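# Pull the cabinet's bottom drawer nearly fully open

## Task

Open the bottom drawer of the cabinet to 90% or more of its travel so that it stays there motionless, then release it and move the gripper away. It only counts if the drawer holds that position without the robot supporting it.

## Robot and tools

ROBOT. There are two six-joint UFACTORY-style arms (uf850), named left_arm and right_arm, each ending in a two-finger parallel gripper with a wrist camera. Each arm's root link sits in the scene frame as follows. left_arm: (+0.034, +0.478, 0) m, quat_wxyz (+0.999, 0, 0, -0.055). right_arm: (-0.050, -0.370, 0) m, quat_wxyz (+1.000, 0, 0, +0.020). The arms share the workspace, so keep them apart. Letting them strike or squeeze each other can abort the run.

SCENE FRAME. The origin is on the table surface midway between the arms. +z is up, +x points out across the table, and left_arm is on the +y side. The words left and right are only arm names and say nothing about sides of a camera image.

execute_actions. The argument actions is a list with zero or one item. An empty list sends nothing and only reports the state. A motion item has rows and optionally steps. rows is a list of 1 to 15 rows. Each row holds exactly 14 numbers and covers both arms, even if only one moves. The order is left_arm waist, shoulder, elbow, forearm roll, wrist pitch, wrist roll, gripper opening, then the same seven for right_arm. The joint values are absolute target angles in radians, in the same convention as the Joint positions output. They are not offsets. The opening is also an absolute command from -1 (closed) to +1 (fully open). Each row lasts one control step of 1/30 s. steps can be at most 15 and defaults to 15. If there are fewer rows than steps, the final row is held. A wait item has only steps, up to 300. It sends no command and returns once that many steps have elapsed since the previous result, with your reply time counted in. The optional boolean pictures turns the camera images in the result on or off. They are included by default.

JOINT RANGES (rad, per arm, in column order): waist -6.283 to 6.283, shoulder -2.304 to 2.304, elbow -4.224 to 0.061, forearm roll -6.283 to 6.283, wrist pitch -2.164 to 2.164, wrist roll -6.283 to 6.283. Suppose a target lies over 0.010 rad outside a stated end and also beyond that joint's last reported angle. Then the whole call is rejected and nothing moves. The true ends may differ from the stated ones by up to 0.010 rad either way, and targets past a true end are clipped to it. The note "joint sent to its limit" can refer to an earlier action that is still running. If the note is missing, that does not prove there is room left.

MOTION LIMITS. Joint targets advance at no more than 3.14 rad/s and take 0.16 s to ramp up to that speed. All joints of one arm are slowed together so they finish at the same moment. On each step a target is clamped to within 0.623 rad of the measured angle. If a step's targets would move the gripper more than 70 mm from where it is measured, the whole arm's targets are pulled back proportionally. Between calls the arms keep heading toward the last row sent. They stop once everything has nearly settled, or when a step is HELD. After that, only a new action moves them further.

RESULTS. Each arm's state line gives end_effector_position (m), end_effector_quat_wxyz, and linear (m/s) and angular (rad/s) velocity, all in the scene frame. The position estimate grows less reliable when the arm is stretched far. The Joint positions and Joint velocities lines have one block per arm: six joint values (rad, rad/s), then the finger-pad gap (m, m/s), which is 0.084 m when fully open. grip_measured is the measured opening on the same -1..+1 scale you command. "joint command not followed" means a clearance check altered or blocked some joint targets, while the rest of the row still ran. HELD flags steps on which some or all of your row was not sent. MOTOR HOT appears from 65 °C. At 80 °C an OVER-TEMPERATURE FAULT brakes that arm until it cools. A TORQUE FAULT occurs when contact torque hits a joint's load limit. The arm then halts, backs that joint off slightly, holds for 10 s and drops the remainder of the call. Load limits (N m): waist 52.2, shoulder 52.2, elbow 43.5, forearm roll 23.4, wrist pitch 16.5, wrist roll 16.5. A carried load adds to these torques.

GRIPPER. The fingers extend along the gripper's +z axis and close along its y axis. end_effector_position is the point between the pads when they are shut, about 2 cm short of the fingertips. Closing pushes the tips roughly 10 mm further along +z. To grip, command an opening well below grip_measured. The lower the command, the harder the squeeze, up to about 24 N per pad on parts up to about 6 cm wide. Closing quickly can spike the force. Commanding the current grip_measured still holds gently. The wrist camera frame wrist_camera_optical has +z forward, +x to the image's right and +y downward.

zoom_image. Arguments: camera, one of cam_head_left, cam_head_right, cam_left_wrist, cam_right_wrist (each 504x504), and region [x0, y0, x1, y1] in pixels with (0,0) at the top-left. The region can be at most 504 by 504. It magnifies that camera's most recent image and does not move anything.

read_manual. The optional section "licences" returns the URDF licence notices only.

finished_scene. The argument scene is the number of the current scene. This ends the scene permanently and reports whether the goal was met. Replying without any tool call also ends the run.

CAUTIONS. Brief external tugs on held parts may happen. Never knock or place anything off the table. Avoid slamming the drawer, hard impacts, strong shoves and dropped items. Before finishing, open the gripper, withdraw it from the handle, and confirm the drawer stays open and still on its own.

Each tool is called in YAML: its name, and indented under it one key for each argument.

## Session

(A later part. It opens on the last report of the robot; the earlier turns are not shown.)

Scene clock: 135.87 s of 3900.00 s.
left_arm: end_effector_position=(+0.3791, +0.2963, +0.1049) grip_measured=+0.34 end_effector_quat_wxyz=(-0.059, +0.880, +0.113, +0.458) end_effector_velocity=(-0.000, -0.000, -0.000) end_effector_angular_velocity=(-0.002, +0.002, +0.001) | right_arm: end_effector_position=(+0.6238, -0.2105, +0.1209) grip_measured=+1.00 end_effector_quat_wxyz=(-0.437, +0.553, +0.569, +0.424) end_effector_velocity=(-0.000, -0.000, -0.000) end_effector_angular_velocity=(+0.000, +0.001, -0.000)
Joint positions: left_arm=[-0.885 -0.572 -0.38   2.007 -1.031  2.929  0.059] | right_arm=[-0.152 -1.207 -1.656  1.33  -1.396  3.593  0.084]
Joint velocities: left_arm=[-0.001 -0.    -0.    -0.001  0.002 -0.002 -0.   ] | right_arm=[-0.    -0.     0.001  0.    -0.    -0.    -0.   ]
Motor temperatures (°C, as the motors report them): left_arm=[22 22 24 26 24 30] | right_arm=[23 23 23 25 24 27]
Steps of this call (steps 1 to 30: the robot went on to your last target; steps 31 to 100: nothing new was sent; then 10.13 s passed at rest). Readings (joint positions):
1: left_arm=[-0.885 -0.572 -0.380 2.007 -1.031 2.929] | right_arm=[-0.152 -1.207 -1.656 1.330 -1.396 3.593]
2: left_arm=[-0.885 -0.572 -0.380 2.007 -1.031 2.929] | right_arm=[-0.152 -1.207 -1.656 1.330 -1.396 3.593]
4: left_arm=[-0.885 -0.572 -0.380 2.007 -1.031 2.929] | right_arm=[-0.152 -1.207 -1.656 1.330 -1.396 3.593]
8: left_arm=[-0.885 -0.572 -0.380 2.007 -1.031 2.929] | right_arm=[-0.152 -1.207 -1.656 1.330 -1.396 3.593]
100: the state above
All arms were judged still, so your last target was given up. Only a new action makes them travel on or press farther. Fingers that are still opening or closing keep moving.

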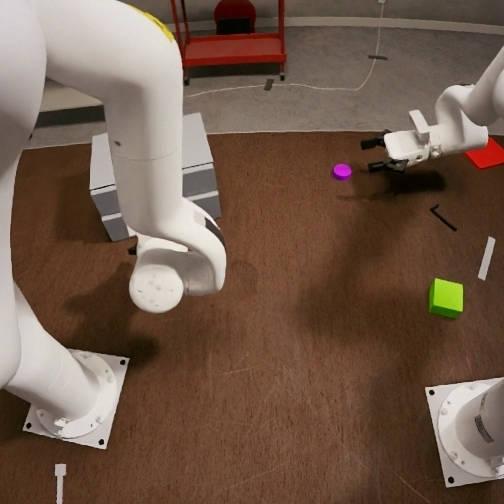

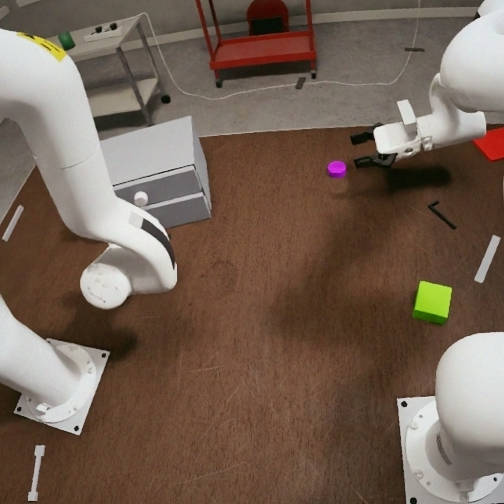

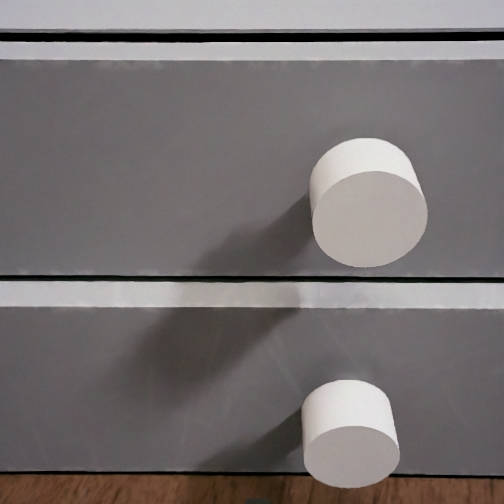

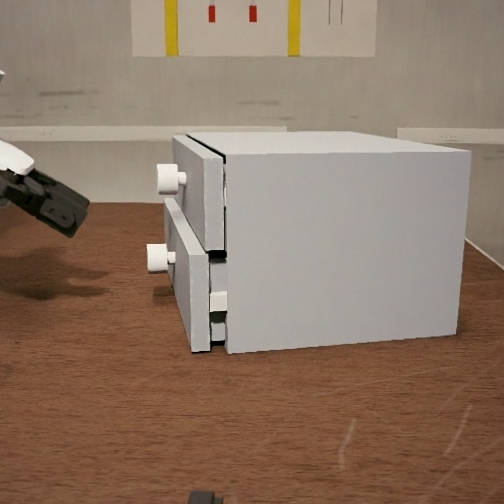

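execute_actions:
  actions:
    - {"rows": [ [-0.8824,-0.5738,-0.3810,2.0096,-1.0319,2.9283,0.35,-0.1519,-1.2067,-1.6557,1.3303,-1.3956,3.5933,1], [-0.8762,-0.5788,-0.3833,2.0166,-1.0343,2.9263,0.35,-0.1519,-1.2067,-1.6557,1.3303,-1.3956,3.5933,1], [-0.8664,-0.5866,-0.3871,2.0276,-1.0380,2.9232,0.35,-0.1519,-1.2067,-1.6557,1.3303,-1.3956,3.5933,1], [-0.8536,-0.5968,-0.3921,2.0419,-1.0428,2.9193,0.35,-0.1519,-1.2067,-1.6557,1.3303,-1.3956,3.5933,1], [-0.8385,-0.6090,-0.3983,2.0587,-1.0485,2.9150,0.35,-0.1519,-1.2067,-1.6557,1.3303,-1.3956,3.5933,1], [-0.8215,-0.6228,-0.4057,2.0774,-1.0548,2.9105,0.35,-0.1519,-1.2067,-1.6557,1.3303,-1.3956,3.5933,1], [-0.8032,-0.6378,-0.4140,2.0973,-1.0614,2.9061,0.35,-0.1519,-1.2067,-1.6557,1.3303,-1.3956,3.5933,1], [-0.7842,-0.6535,-0.4233,2.1178,-1.0683,2.9020,0.35,-0.1519,-1.2067,-1.6557,1.3303,-1.3956,3.5933,1], [-0.7648,-0.6697,-0.4332,2.1383,-1.0751,2.8984,0.35,-0.1519,-1.2067,-1.6557,1.3303,-1.3956,3.5933,1], [-0.7456,-0.6860,-0.4437,2.1583,-1.0818,2.8955,0.35,-0.1519,-1.2067,-1.6557,1.3303,-1.3956,3.5933,1], [-0.7270,-0.7019,-0.4545,2.1775,-1.0881,2.8933,0.35,-0.1519,-1.2067,-1.6557,1.3303,-1.3956,3.5933,1], [-0.7093,-0.7173,-0.4655,2.1954,-1.0940,2.8918,0.35,-0.1519,-1.2067,-1.6557,1.3303,-1.3956,3.5933,1], [-0.6928,-0.7319,-0.4764,2.2117,-1.0993,2.8910,0.35,-0.1519,-1.2067,-1.6557,1.3303,-1.3956,3.5933,1], [-0.6778,-0.7452,-0.4868,2.2263,-1.1041,2.8909,0.35,-0.1519,-1.2067,-1.6557,1.3303,-1.3956,3.5933,1], [-0.6645,-0.7572,-0.4965,2.2389,-1.1082,2.8913,0.35,-0.1519,-1.2067,-1.6557,1.3303,-1.3956,3.5933,1] ], "steps": 15}
  pictures: false

execute_actions:
  actions:
    - {"rows": [ [-0.6532,-0.7675,-0.5052,2.2495,-1.1116,2.8920,0.30,-0.1519,-1.2067,-1.6557,1.3303,-1.3956,3.5933,1], [-0.6441,-0.7760,-0.5125,2.2579,-1.1143,2.8929,0.24,-0.1519,-1.2067,-1.6557,1.3303,-1.3956,3.5933,1], [-0.6373,-0.7823,-0.5181,2.2641,-1.1163,2.8937,0.17,-0.1519,-1.2067,-1.6557,1.3303,-1.3956,3.5933,1], [-0.6330,-0.7863,-0.5217,2.2679,-1.1175,2.8943,0.10,-0.1519,-1.2067,-1.6557,1.3303,-1.3956,3.5933,1], [-0.63155,-0.7877,-0.5230,2.26923,-1.11793,2.89449,0.03,-0.1519,-1.2067,-1.6557,1.3303,-1.3956,3.5933,1], [-0.63155,-0.7877,-0.5230,2.26923,-1.11793,2.89449,-0.04,-0.1519,-1.2067,-1.6557,1.3303,-1.3956,3.5933,1], [-0.63155,-0.7877,-0.5230,2.26923,-1.11793,2.89449,-0.10,-0.1519,-1.2067,-1.6557,1.3303,-1.3956,3.5933,1], [-0.63155,-0.7877,-0.5230,2.26923,-1.11793,2.89449,-0.15,-0.1519,-1.2067,-1.6557,1.3303,-1.3956,3.5933,1], [-0.63155,-0.7877,-0.5230,2.26923,-1.11793,2.89449,-0.19,-0.1519,-1.2067,-1.6557,1.3303,-1.3956,3.5933,1], [-0.63155,-0.7877,-0.5230,2.26923,-1.11793,2.89449,-0.23,-0.1519,-1.2067,-1.6557,1.3303,-1.3956,3.5933,1], [-0.63155,-0.7877,-0.5230,2.26923,-1.11793,2.89449,-0.26,-0.1519,-1.2067,-1.6557,1.3303,-1.3956,3.5933,1], [-0.63155,-0.7877,-0.5230,2.26923,-1.11793,2.89449,-0.29,-0.1519,-1.2067,-1.6557,1.3303,-1.3956,3.5933,1], [-0.63155,-0.7877,-0.5230,2.26923,-1.11793,2.89449,-0.32,-0.1519,-1.2067,-1.6557,1.3303,-1.3956,3.5933,1], [-0.63155,-0.7877,-0.5230,2.26923,-1.11793,2.89449,-0.36,-0.1519,-1.2067,-1.6557,1.3303,-1.3956,3.5933,1], [-0.63155,-0.7877,-0.5230,2.26923,-1.11793,2.89449,-0.42,-0.1519,-1.2067,-1.6557,1.3303,-1.3956,3.5933,1] ], "steps": 15}
  pictures: false

execute_actions:
  actions:
    - {"rows": [ [-0.63155,-0.7877,-0.5230,2.26923,-1.11793,2.89449,-0.5,-0.1519,-1.2067,-1.6557,1.3303,-1.3956,3.5933,1], [-0.63155,-0.7877,-0.5230,2.26923,-1.11793,2.89449,-0.6,-0.1519,-1.2067,-1.6557,1.3303,-1.3956,3.5933,1] ], "steps": 4}
  pictures: true

execute_actions:
  actions:
    - {"rows": [ [-0.63237,-0.78766,-0.52262,2.26864,-1.11798,2.89405,-0.6,-0.1519,-1.2067,-1.6557,1.3303,-1.3956,3.5933,1], [-0.63427,-0.78757,-0.52175,2.26725,-1.1181,2.89302,-0.6,-0.1519,-1.2067,-1.6557,1.3303,-1.3956,3.5933,1], [-0.63755,-0.78741,-0.52025,2.26485,-1.1183,2.89127,-0.6,-0.1519,-1.2067,-1.6557,1.3303,-1.3956,3.5933,1], [-0.6422,-0.7872,-0.51814,2.26144,-1.11856,2.88877,-0.6,-0.1519,-1.2067,-1.6557,1.3303,-1.3956,3.5933,1], [-0.64828,-0.78693,-0.51545,2.25701,-1.11885,2.88555,-0.6,-0.1519,-1.2067,-1.6557,1.3303,-1.3956,3.5933,1], [-0.65579,-0.78661,-0.51219,2.2515,-1.11914,2.88158,-0.6,-0.1519,-1.2067,-1.6557,1.3303,-1.3956,3.5933,1], [-0.66451,-0.78627,-0.5085,2.24509,-1.11938,2.87703,-0.6,-0.1519,-1.2067,-1.6557,1.3303,-1.3956,3.5933,1], [-0.67419,-0.78591,-0.50453,2.23798,-1.11954,2.87203,-0.6,-0.1519,-1.2067,-1.6557,1.3303,-1.3956,3.5933,1], [-0.68454,-0.78557,-0.50039,2.23033,-1.11958,2.86675,-0.6,-0.1519,-1.2067,-1.6557,1.3303,-1.3956,3.5933,1], [-0.69503,-0.78525,-0.49635,2.22259,-1.1195,2.86146,-0.6,-0.1519,-1.2067,-1.6557,1.3303,-1.3956,3.5933,1], [-0.70564,-0.78497,-0.49239,2.21474,-1.11929,2.85616,-0.6,-0.1519,-1.2067,-1.6557,1.3303,-1.3956,3.5933,1], [-0.71637,-0.78471,-0.48851,2.20678,-1.11895,2.85086,-0.6,-0.1519,-1.2067,-1.6557,1.3303,-1.3956,3.5933,1], [-0.72724,-0.78448,-0.48471,2.19871,-1.11848,2.84556,-0.6,-0.1519,-1.2067,-1.6557,1.3303,-1.3956,3.5933,1] ], "steps": 13}
  pictures: false

execute_actions:
  actions:
    - {"rows": [ [-0.73822,-0.78427,-0.48102,2.19053,-1.11787,2.84029,-0.6,-0.1519,-1.2067,-1.6557,1.3303,-1.3956,3.5933,1], [-0.74932,-0.78408,-0.4774,2.18224,-1.11712,2.83503,-0.6,-0.1519,-1.2067,-1.6557,1.3303,-1.3956,3.5933,1], [-0.76054,-0.78391,-0.47388,2.17384,-1.11624,2.82981,-0.6,-0.1519,-1.2067,-1.6557,1.3303,-1.3956,3.5933,1], [-0.77188,-0.78375,-0.47044,2.16533,-1.11522,2.82462,-0.6,-0.1519,-1.2067,-1.6557,1.3303,-1.3956,3.5933,1], [-0.78334,-0.78363,-0.46711,2.15671,-1.11405,2.81944,-0.6,-0.1519,-1.2067,-1.6557,1.3303,-1.3956,3.5933,1], [-0.79492,-0.78353,-0.46385,2.14798,-1.11277,2.8143,-0.6,-0.1519,-1.2067,-1.6557,1.3303,-1.3956,3.5933,1], [-0.80661,-0.78344,-0.46069,2.13915,-1.11133,2.80919,-0.6,-0.1519,-1.2067,-1.6557,1.3303,-1.3956,3.5933,1], [-0.81843,-0.78337,-0.45762,2.13021,-1.10975,2.80409,-0.6,-0.1519,-1.2067,-1.6557,1.3303,-1.3956,3.5933,1], [-0.83038,-0.78333,-0.45464,2.12115,-1.10802,2.79905,-0.6,-0.1519,-1.2067,-1.6557,1.3303,-1.3956,3.5933,1], [-0.84242,-0.78328,-0.45177,2.11199,-1.10616,2.79407,-0.6,-0.1519,-1.2067,-1.6557,1.3303,-1.3956,3.5933,1], [-0.85458,-0.78326,-0.44899,2.10271,-1.10415,2.78916,-0.6,-0.1519,-1.2067,-1.6557,1.3303,-1.3956,3.5933,1], [-0.86683,-0.78324,-0.4463,2.09332,-1.10201,2.7843,-0.6,-0.1519,-1.2067,-1.6557,1.3303,-1.3956,3.5933,1], [-0.87919,-0.78324,-0.44372,2.08383,-1.09973,2.77952,-0.6,-0.1519,-1.2067,-1.6557,1.3303,-1.3956,3.5933,1], [-0.89166,-0.78325,-0.44122,2.07424,-1.09731,2.77479,-0.6,-0.1519,-1.2067,-1.6557,1.3303,-1.3956,3.5933,1], [-0.90422,-0.78327,-0.43884,2.06452,-1.09476,2.77013,-0.6,-0.1519,-1.2067,-1.6557,1.3303,-1.3956,3.5933,1] ], "steps": 15}
  pictures: false

execute_actions:
  actions:
    - {"rows": [ [-0.9169,-0.7833,-0.43654,2.05471,-1.09205,2.76553,-0.6,-0.1519,-1.2067,-1.6557,1.3303,-1.3956,3.5933,1], [-0.92969,-0.78333,-0.43434,2.04477,-1.0892,2.76102,-0.6,-0.1519,-1.2067,-1.6557,1.3303,-1.3956,3.5933,1], [-0.94255,-0.78338,-0.43225,2.03474,-1.08622,2.75662,-0.6,-0.1519,-1.2067,-1.6557,1.3303,-1.3956,3.5933,1], [-0.95549,-0.78342,-0.43026,2.0246,-1.08312,2.75233,-0.6,-0.1519,-1.2067,-1.6557,1.3303,-1.3956,3.5933,1], [-0.96852,-0.78346,-0.42837,2.01436,-1.07989,2.74815,-0.6,-0.1519,-1.2067,-1.6557,1.3303,-1.3956,3.5933,1], [-0.98161,-0.78351,-0.42658,2.00399,-1.07654,2.74407,-0.6,-0.1519,-1.2067,-1.6557,1.3303,-1.3956,3.5933,1], [-0.9948,-0.78357,-0.4249,1.99354,-1.07307,2.7401,-0.6,-0.1519,-1.2067,-1.6557,1.3303,-1.3956,3.5933,1], [-1.00732,-0.78363,-0.4234,1.98356,-1.06968,2.73645,-0.6,-0.1519,-1.2067,-1.6557,1.3303,-1.3956,3.5933,1], [-1.0188,-0.78368,-0.42212,1.97438,-1.06649,2.7332,-0.6,-0.1519,-1.2067,-1.6557,1.3303,-1.3956,3.5933,1], [-1.02886,-0.78372,-0.42106,1.96631,-1.06362,2.73045,-0.6,-0.1519,-1.2067,-1.6557,1.3303,-1.3956,3.5933,1], [-1.03745,-0.78375,-0.42021,1.95941,-1.06113,2.72817,-0.6,-0.1519,-1.2067,-1.6557,1.3303,-1.3956,3.5933,1], [-1.04455,-0.78378,-0.41954,1.95366,-1.05905,2.72633,-0.6,-0.1519,-1.2067,-1.6557,1.3303,-1.3956,3.5933,1], [-1.05018,-0.7838,-0.41903,1.9491,-1.05738,2.72492,-0.6,-0.1519,-1.2067,-1.6557,1.3303,-1.3956,3.5933,1], [-1.0543,-0.78382,-0.41867,1.94575,-1.05615,2.7239,-0.6,-0.1519,-1.2067,-1.6557,1.3303,-1.3956,3.5933,1], [-1.05694,-0.78383,-0.41845,1.94362,-1.05536,2.72325,-0.6,-0.1519,-1.2067,-1.6557,1.3303,-1.3956,3.5933,1] ], "steps": 15}
  pictures: false

execute_actions:
  actions:
    - {"steps": 8}
  pictures: true

Scene clock: 256.37 s of 3900.00 s.
left_arm: end_effector_position=(+0.4245, +0.3108, +0.0719) grip_measured=+0.34 end_effector_quat_wxyz=(-0.060, +0.880, +0.114, +0.458) end_effector_velocity=(+0.160, +0.047, -0.119) end_effector_angular_velocity=(-0.006, +0.007, +0.005) | right_arm: end_effector_position=(+0.6238, -0.2105, +0.1209) grip_measured=+1.00 end_effector_quat_wxyz=(-0.437, +0.553, +0.569, +0.424) end_effector_velocity=(+0.000, -0.000, +0.000) end_effector_angular_velocity=(-0.000, -0.001, +0.000)
Joint positions: left_arm=[-0.728 -0.702 -0.456  2.176 -1.087  2.895  0.059] | right_arm=[-0.152 -1.207 -1.656  1.33  -1.396  3.593  0.084]
Joint velocities: left_arm=[ 0.515 -0.445 -0.312  0.52  -0.17  -0.049 -0.   ] | right_arm=[ 0.    -0.    -0.001 -0.     0.    -0.     0.   ]
Motor temperatures (°C, as the motors report them): left_arm=[22 22 24 26 24 30] | right_arm=[23 23 23 25 24 27]
Steps of this call (steps 1 to 90: nothing new was sent; then 117.00 s passed at rest; steps 91 to 105: all 15 steps of this action). Readings (joint positions):
91: left_arm=[-0.885 -0.572 -0.380 2.007 -1.031 2.929] | right_arm=[-0.152 -1.207 -1.656 1.330 -1.396 3.593]
92: left_arm=[-0.884 -0.572 -0.380 2.008 -1.031 2.929] | right_arm=[-0.152 -1.207 -1.656 1.330 -1.396 3.593]
94: left_arm=[-0.879 -0.576 -0.382 2.013 -1.033 2.927] | right_arm=[-0.152 -1.207 -1.656 1.330 -1.396 3.593]
98: left_arm=[-0.844 -0.605 -0.397 2.053 -1.046 2.917] | right_arm=[-0.152 -1.207 -1.656 1.330 -1.396 3.593]
105: the state above

Scene clock: 256.87 s of 3900.00 s.
left_arm: end_effector_position=(+0.4563, +0.3194, +0.0490) grip_measured=-0.29 end_effector_quat_wxyz=(-0.059, +0.879, +0.114, +0.458) end_effector_velocity=(+0.004, +0.002, -0.000) end_effector_angular_velocity=(+0.001, -0.006, +0.001) | right_arm: end_effector_position=(+0.6238, -0.2105, +0.1209) grip_measured=+1.00 end_effector_quat_wxyz=(-0.437, +0.553, +0.569, +0.424) end_effector_velocity=(+0.000, +0.000, +0.000) end_effector_angular_velocity=(+0.001, -0.000, -0.000)
Joint positions: left_arm=[-0.633 -0.787 -0.522  2.268 -1.118  2.895  0.032] | right_arm=[-0.152 -1.207 -1.656  1.33  -1.396  3.593  0.084]
Joint velocities: left_arm=[ 0.01  -0.005 -0.006  0.006 -0.007  0.002  0.   ] | right_arm=[ 0.    -0.    -0.     0.001 -0.     0.     0.   ]
Motor temperatures (°C, as the motors report them): left_arm=[22 22 24 26 24 30] | right_arm=[23 23 23 25 24 27]
Steps of this call (steps 1 to 15: all 15 steps of this action). Readings (joint positions):
1: left_arm=[-0.711 -0.717 -0.467 2.193 -1.093 2.894] | right_arm=[-0.152 -1.207 -1.656 1.330 -1.396 3.593]
2: left_arm=[-0.695 -0.730 -0.477 2.208 -1.098 2.893] | right_arm=[-0.152 -1.207 -1.656 1.330 -1.396 3.593]
4: left_arm=[-0.669 -0.754 -0.495 2.234 -1.106 2.893] | right_arm=[-0.152 -1.207 -1.656 1.330 -1.396 3.593]
8: left_arm=[-0.640 -0.780 -0.516 2.261 -1.115 2.894] | right_arm=[-0.152 -1.207 -1.656 1.330 -1.396 3.593]
15: the state above

Scene clock: 257.00 s of 3900.00 s.
left_arm: end_effector_position=(+0.4566, +0.3195, +0.0489) grip_measured=-0.29 end_effector_quat_wxyz=(-0.059, +0.879, +0.114, +0.458) end_effector_velocity=(+0.001, +0.001, -0.001) end_effector_angular_velocity=(-0.001, +0.001, +0.003) | right_arm: end_effector_position=(+0.6238, -0.2105, +0.1209) grip_measured=+1.00 end_effector_quat_wxyz=(-0.437, +0.553, +0.569, +0.424) end_effector_velocity=(-0.001, +0.000, -0.000) end_effector_angular_velocity=(+0.000, +0.002, -0.000)
Joint positions: left_arm=[-0.632 -0.787 -0.523  2.269 -1.119  2.895  0.032] | right_arm=[-0.152 -1.207 -1.656  1.33  -1.396  3.593  0.084]
Joint velocities: left_arm=[ 0.003 -0.003 -0.002  0.001  0.001 -0.001  0.   ] | right_arm=[ 0.     0.     0.001  0.    -0.     0.001 -0.   ]
Motor temperatures (°C, as the motors report them): left_arm=[22 22 24 26 24 30] | right_arm=[23 23 23 25 24 27]
Steps of this call (steps 1 to 4: all 4 steps of this action). Readings (joint positions):
1: left_arm=[-0.632 -0.787 -0.523 2.269 -1.119 2.895] | right_arm=[-0.152 -1.207 -1.656 1.330 -1.396 3.593]
2: left_arm=[-0.632 -0.787 -0.523 2.269 -1.119 2.895] | right_arm=[-0.152 -1.207 -1.656 1.330 -1.396 3.593]
4: the state above

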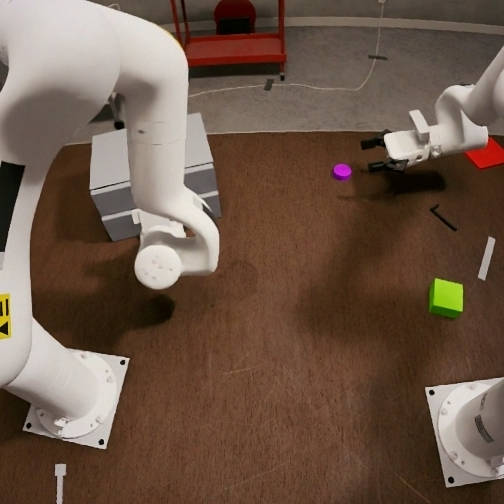

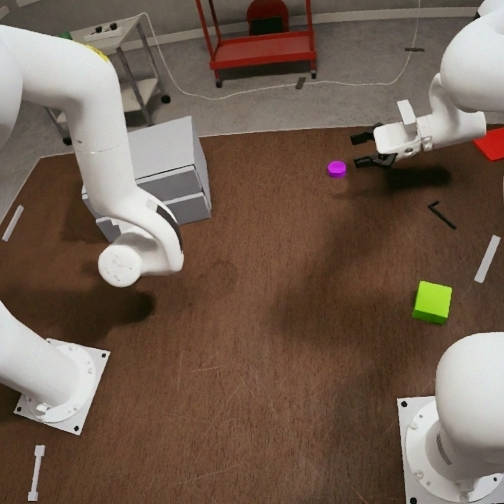

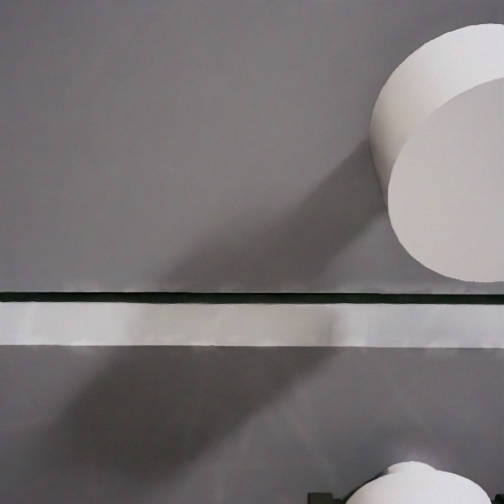

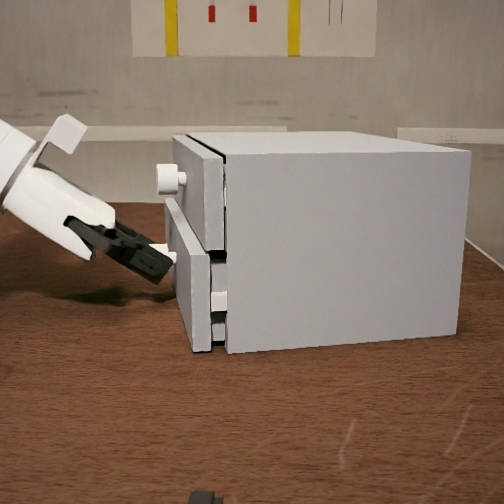

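Scene clock: 257.43 s of 3900.00 s.
left_arm: end_effector_position=(+0.4369, +0.3144, +0.0487) grip_measured=-0.29 end_effector_quat_wxyz=(-0.059, +0.879, +0.114, +0.458) end_effector_velocity=(-0.098, -0.025, -0.002) end_effector_angular_velocity=(+0.003, +0.005, -0.001) | right_arm: end_effector_position=(+0.6238, -0.2105, +0.1209) grip_measured=+1.00 end_effector_quat_wxyz=(-0.437, +0.553, +0.569, +0.424) end_effector_velocity=(+0.001, -0.000, +0.001) end_effector_angular_velocity=(+0.000, -0.003, -0.000)
Joint positions: left_arm=[-0.689 -0.785 -0.499  2.227 -1.12   2.865  0.032] | right_arm=[-0.152 -1.207 -1.656  1.33  -1.396  3.593  0.084]
Joint velocities: left_arm=[-0.292  0.007  0.113 -0.216  0.005 -0.146 -0.   ] | right_arm=[ 0.     0.    -0.003  0.001 -0.     0.    -0.   ]
Motor temperatures (°C, as the motors report them): left_arm=[22 22 24 26 24 30] | right_arm=[23 23 23 25 24 27]
Steps of this call (steps 1 to 13: all 13 steps of this action). Readings (joint positions):
1: left_arm=[-0.632 -0.787 -0.523 2.269 -1.119 2.895] | right_arm=[-0.152 -1.207 -1.656 1.330 -1.396 3.593]
2: left_arm=[-0.632 -0.787 -0.523 2.269 -1.119 2.894] | right_arm=[-0.152 -1.207 -1.656 1.330 -1.396 3.593]
4: left_arm=[-0.633 -0.787 -0.522 2.268 -1.119 2.893] | right_arm=[-0.152 -1.207 -1.656 1.330 -1.396 3.593]
8: left_arm=[-0.648 -0.787 -0.516 2.257 -1.120 2.886] | right_arm=[-0.152 -1.207 -1.656 1.330 -1.396 3.593]
13: the state above

Scene clock: 257.93 s of 3900.00 s.
left_arm: end_effector_position=(+0.3853, +0.3011, +0.0484) grip_measured=-0.29 end_effector_quat_wxyz=(-0.060, +0.880, +0.114, +0.458) end_effector_velocity=(-0.104, -0.027, -0.000) end_effector_angular_velocity=(+0.001, +0.001, +0.001) | right_arm: end_effector_position=(+0.6238, -0.2105, +0.1209) grip_measured=+1.00 end_effector_quat_wxyz=(-0.437, +0.553, +0.569, +0.424) end_effector_velocity=(+0.000, +0.000, +0.000) end_effector_angular_velocity=(+0.000, +0.000, -0.001)
Joint positions: left_arm=[-0.856 -0.783 -0.449  2.101 -1.104  2.789  0.032] | right_arm=[-0.152 -1.207 -1.656  1.33  -1.396  3.593  0.084]
Joint velocities: left_arm=[-0.365 -0.     0.082 -0.279  0.063 -0.147 -0.   ] | right_arm=[ 0.     0.    -0.     0.001  0.     0.     0.   ]
Motor temperatures (°C, as the motors report them): left_arm=[22 22 24 26 24 30] | right_arm=[23 23 23 25 24 27]
Steps of this call (steps 1 to 15: all 15 steps of this action). Readings (joint positions):
1: left_arm=[-0.699 -0.785 -0.495 2.220 -1.120 2.860] | right_arm=[-0.152 -1.207 -1.656 1.330 -1.396 3.593]
2: left_arm=[-0.709 -0.785 -0.491 2.212 -1.120 2.855] | right_arm=[-0.152 -1.207 -1.656 1.330 -1.396 3.593]
4: left_arm=[-0.730 -0.784 -0.484 2.196 -1.119 2.844] | right_arm=[-0.152 -1.207 -1.656 1.330 -1.396 3.593]
8: left_arm=[-0.774 -0.784 -0.470 2.163 -1.115 2.824] | right_arm=[-0.152 -1.207 -1.656 1.330 -1.396 3.593]
15: the state above

Scene clock: 258.43 s of 3900.00 s.
left_arm: end_effector_position=(+0.3371, +0.2886, +0.0484) grip_measured=-0.29 end_effector_quat_wxyz=(-0.060, +0.880, +0.114, +0.458) end_effector_velocity=(-0.057, -0.014, +0.000) end_effector_angular_velocity=(+0.000, -0.000, +0.002) | right_arm: end_effector_position=(+0.6238, -0.2105, +0.1209) grip_measured=+1.00 end_effector_quat_wxyz=(-0.437, +0.553, +0.569, +0.424) end_effector_velocity=(+0.000, -0.000, -0.000) end_effector_angular_velocity=(-0.000, +0.000, -0.001)
Joint positions: left_arm=[-1.035 -0.784 -0.42   1.962 -1.061  2.729  0.032] | right_arm=[-0.152 -1.207 -1.656  1.33  -1.396  3.593  0.084]
Joint velocities: left_arm=[-0.218 -0.001  0.022 -0.176  0.063 -0.059 -0.   ] | right_arm=[-0.    -0.     0.     0.001  0.001  0.    -0.   ]
Motor temperatures (°C, as the motors report them): left_arm=[22 22 24 26 24 30] | right_arm=[23 23 23 25 24 27]
Steps of this call (steps 1 to 15: all 15 steps of this action). Readings (joint positions):
1: left_arm=[-0.869 -0.783 -0.446 2.091 -1.101 2.784] | right_arm=[-0.152 -1.207 -1.656 1.330 -1.396 3.593]
2: left_arm=[-0.881 -0.783 -0.443 2.082 -1.099 2.779] | right_arm=[-0.152 -1.207 -1.656 1.330 -1.396 3.593]
4: left_arm=[-0.906 -0.783 -0.438 2.063 -1.094 2.770] | right_arm=[-0.152 -1.207 -1.656 1.330 -1.396 3.593]
8: left_arm=[-0.957 -0.784 -0.430 2.023 -1.082 2.752] | right_arm=[-0.152 -1.207 -1.656 1.330 -1.396 3.593]
15: the state above

Scene clock: 258.70 s of 3900.00 s.
left_arm: end_effector_position=(+0.3317, +0.2871, +0.0484) grip_measured=-0.29 end_effector_quat_wxyz=(-0.060, +0.880, +0.114, +0.458) end_effector_velocity=(-0.003, -0.001, +0.001) end_effector_angular_velocity=(-0.001, -0.003, +0.000) | right_arm: end_effector_position=(+0.6238, -0.2105, +0.1209) grip_measured=+1.00 end_effector_quat_wxyz=(-0.437, +0.553, +0.569, +0.424) end_effector_velocity=(-0.000, +0.000, -0.000) end_effector_angular_velocity=(+0.000, +0.001, -0.000)
Joint positions: left_arm=[-1.055 -0.784 -0.418  1.945 -1.055  2.724  0.032] | right_arm=[-0.152 -1.207 -1.656  1.33  -1.396  3.593  0.084]
Joint velocities: left_arm=[-0.012  0.001  0.001 -0.011  0.001 -0.004 -0.   ] | right_arm=[-0.     0.     0.001  0.     0.     0.     0.   ]
Motor temperatures (°C, as the motors report them): left_arm=[22 22 24 26 24 30] | right_arm=[23 23 23 25 24 27]
Steps of this call (steps 1 to 8: the robot went on to your last target). Readings (joint positions):
1: left_arm=[-1.041 -0.784 -0.420 1.956 -1.060 2.728] | right_arm=[-0.152 -1.207 -1.656 1.330 -1.396 3.593]
2: left_arm=[-1.046 -0.784 -0.419 1.952 -1.058 2.726] | right_arm=[-0.152 -1.207 -1.656 1.330 -1.396 3.593]
4: left_arm=[-1.052 -0.784 -0.419 1.948 -1.056 2.725] | right_arm=[-0.152 -1.207 -1.656 1.330 -1.396 3.593]
8: the state above

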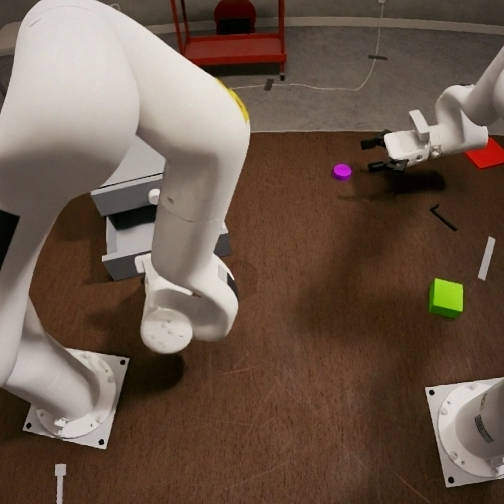

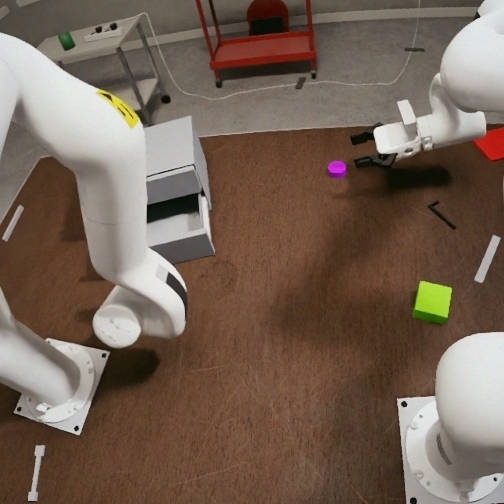

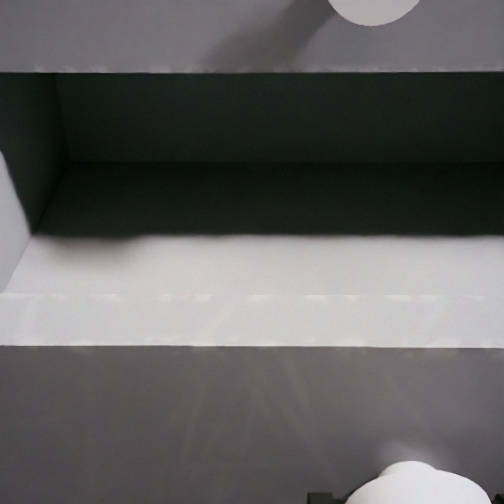

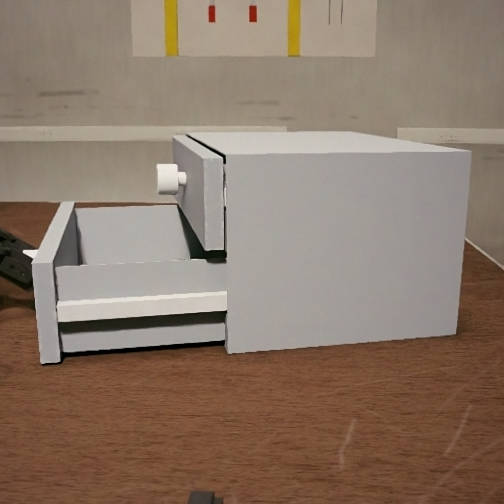

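zoom_image:
  camera: "cam_right_wrist"
  region: [20, 190, 250, 375]

zoom_image:
  camera: "cam_left_wrist"
  region: [0, 50, 200, 310]

zoom_image:
  camera: "cam_head_right"
  region: [130, 105, 240, 275]

zoom_image:
  camera: "cam_head_left"
  region: [80, 150, 240, 300]

Region (20, 190, 250, 375) of cam_right_wrist's 504x504 image, scaled by 2.191, with more detail than that image has; it fills the top 405 rows of this view, and the rest is white.

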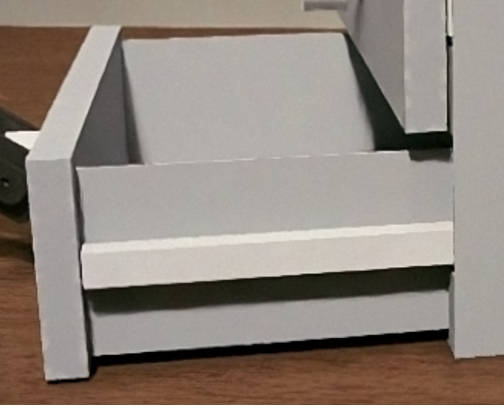

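Region (0, 50, 200, 310) of cam_left_wrist's 504x504 image, scaled by 1.938, with more detail than that image has; it fills the left 388 columns of this view, and the rest is white.

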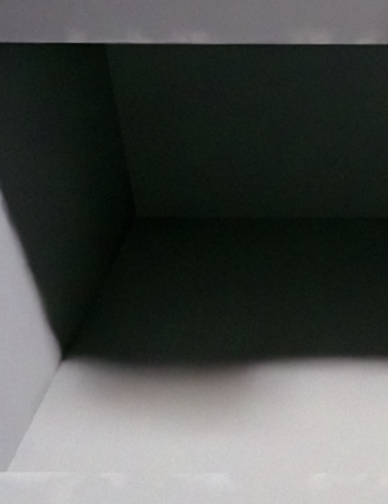

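Region (130, 105, 240, 275) of cam_head_right's 504x504 image, scaled by 2.965, with more detail than that image has; it fills the left 326 columns of this view, and the rest is white.

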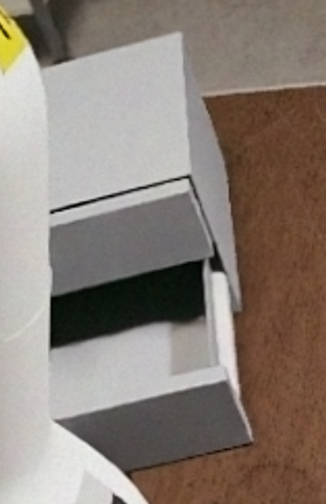

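Region (80, 150, 240, 300) of cam_head_left's 504x504 image, scaled by 3.150, with more detail than that image has; it fills the top 472 rows of this view, and the rest is white.

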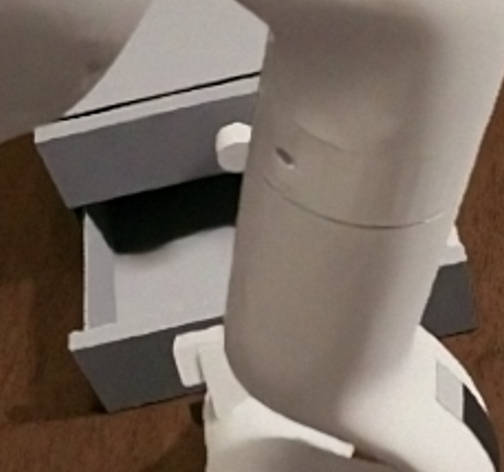

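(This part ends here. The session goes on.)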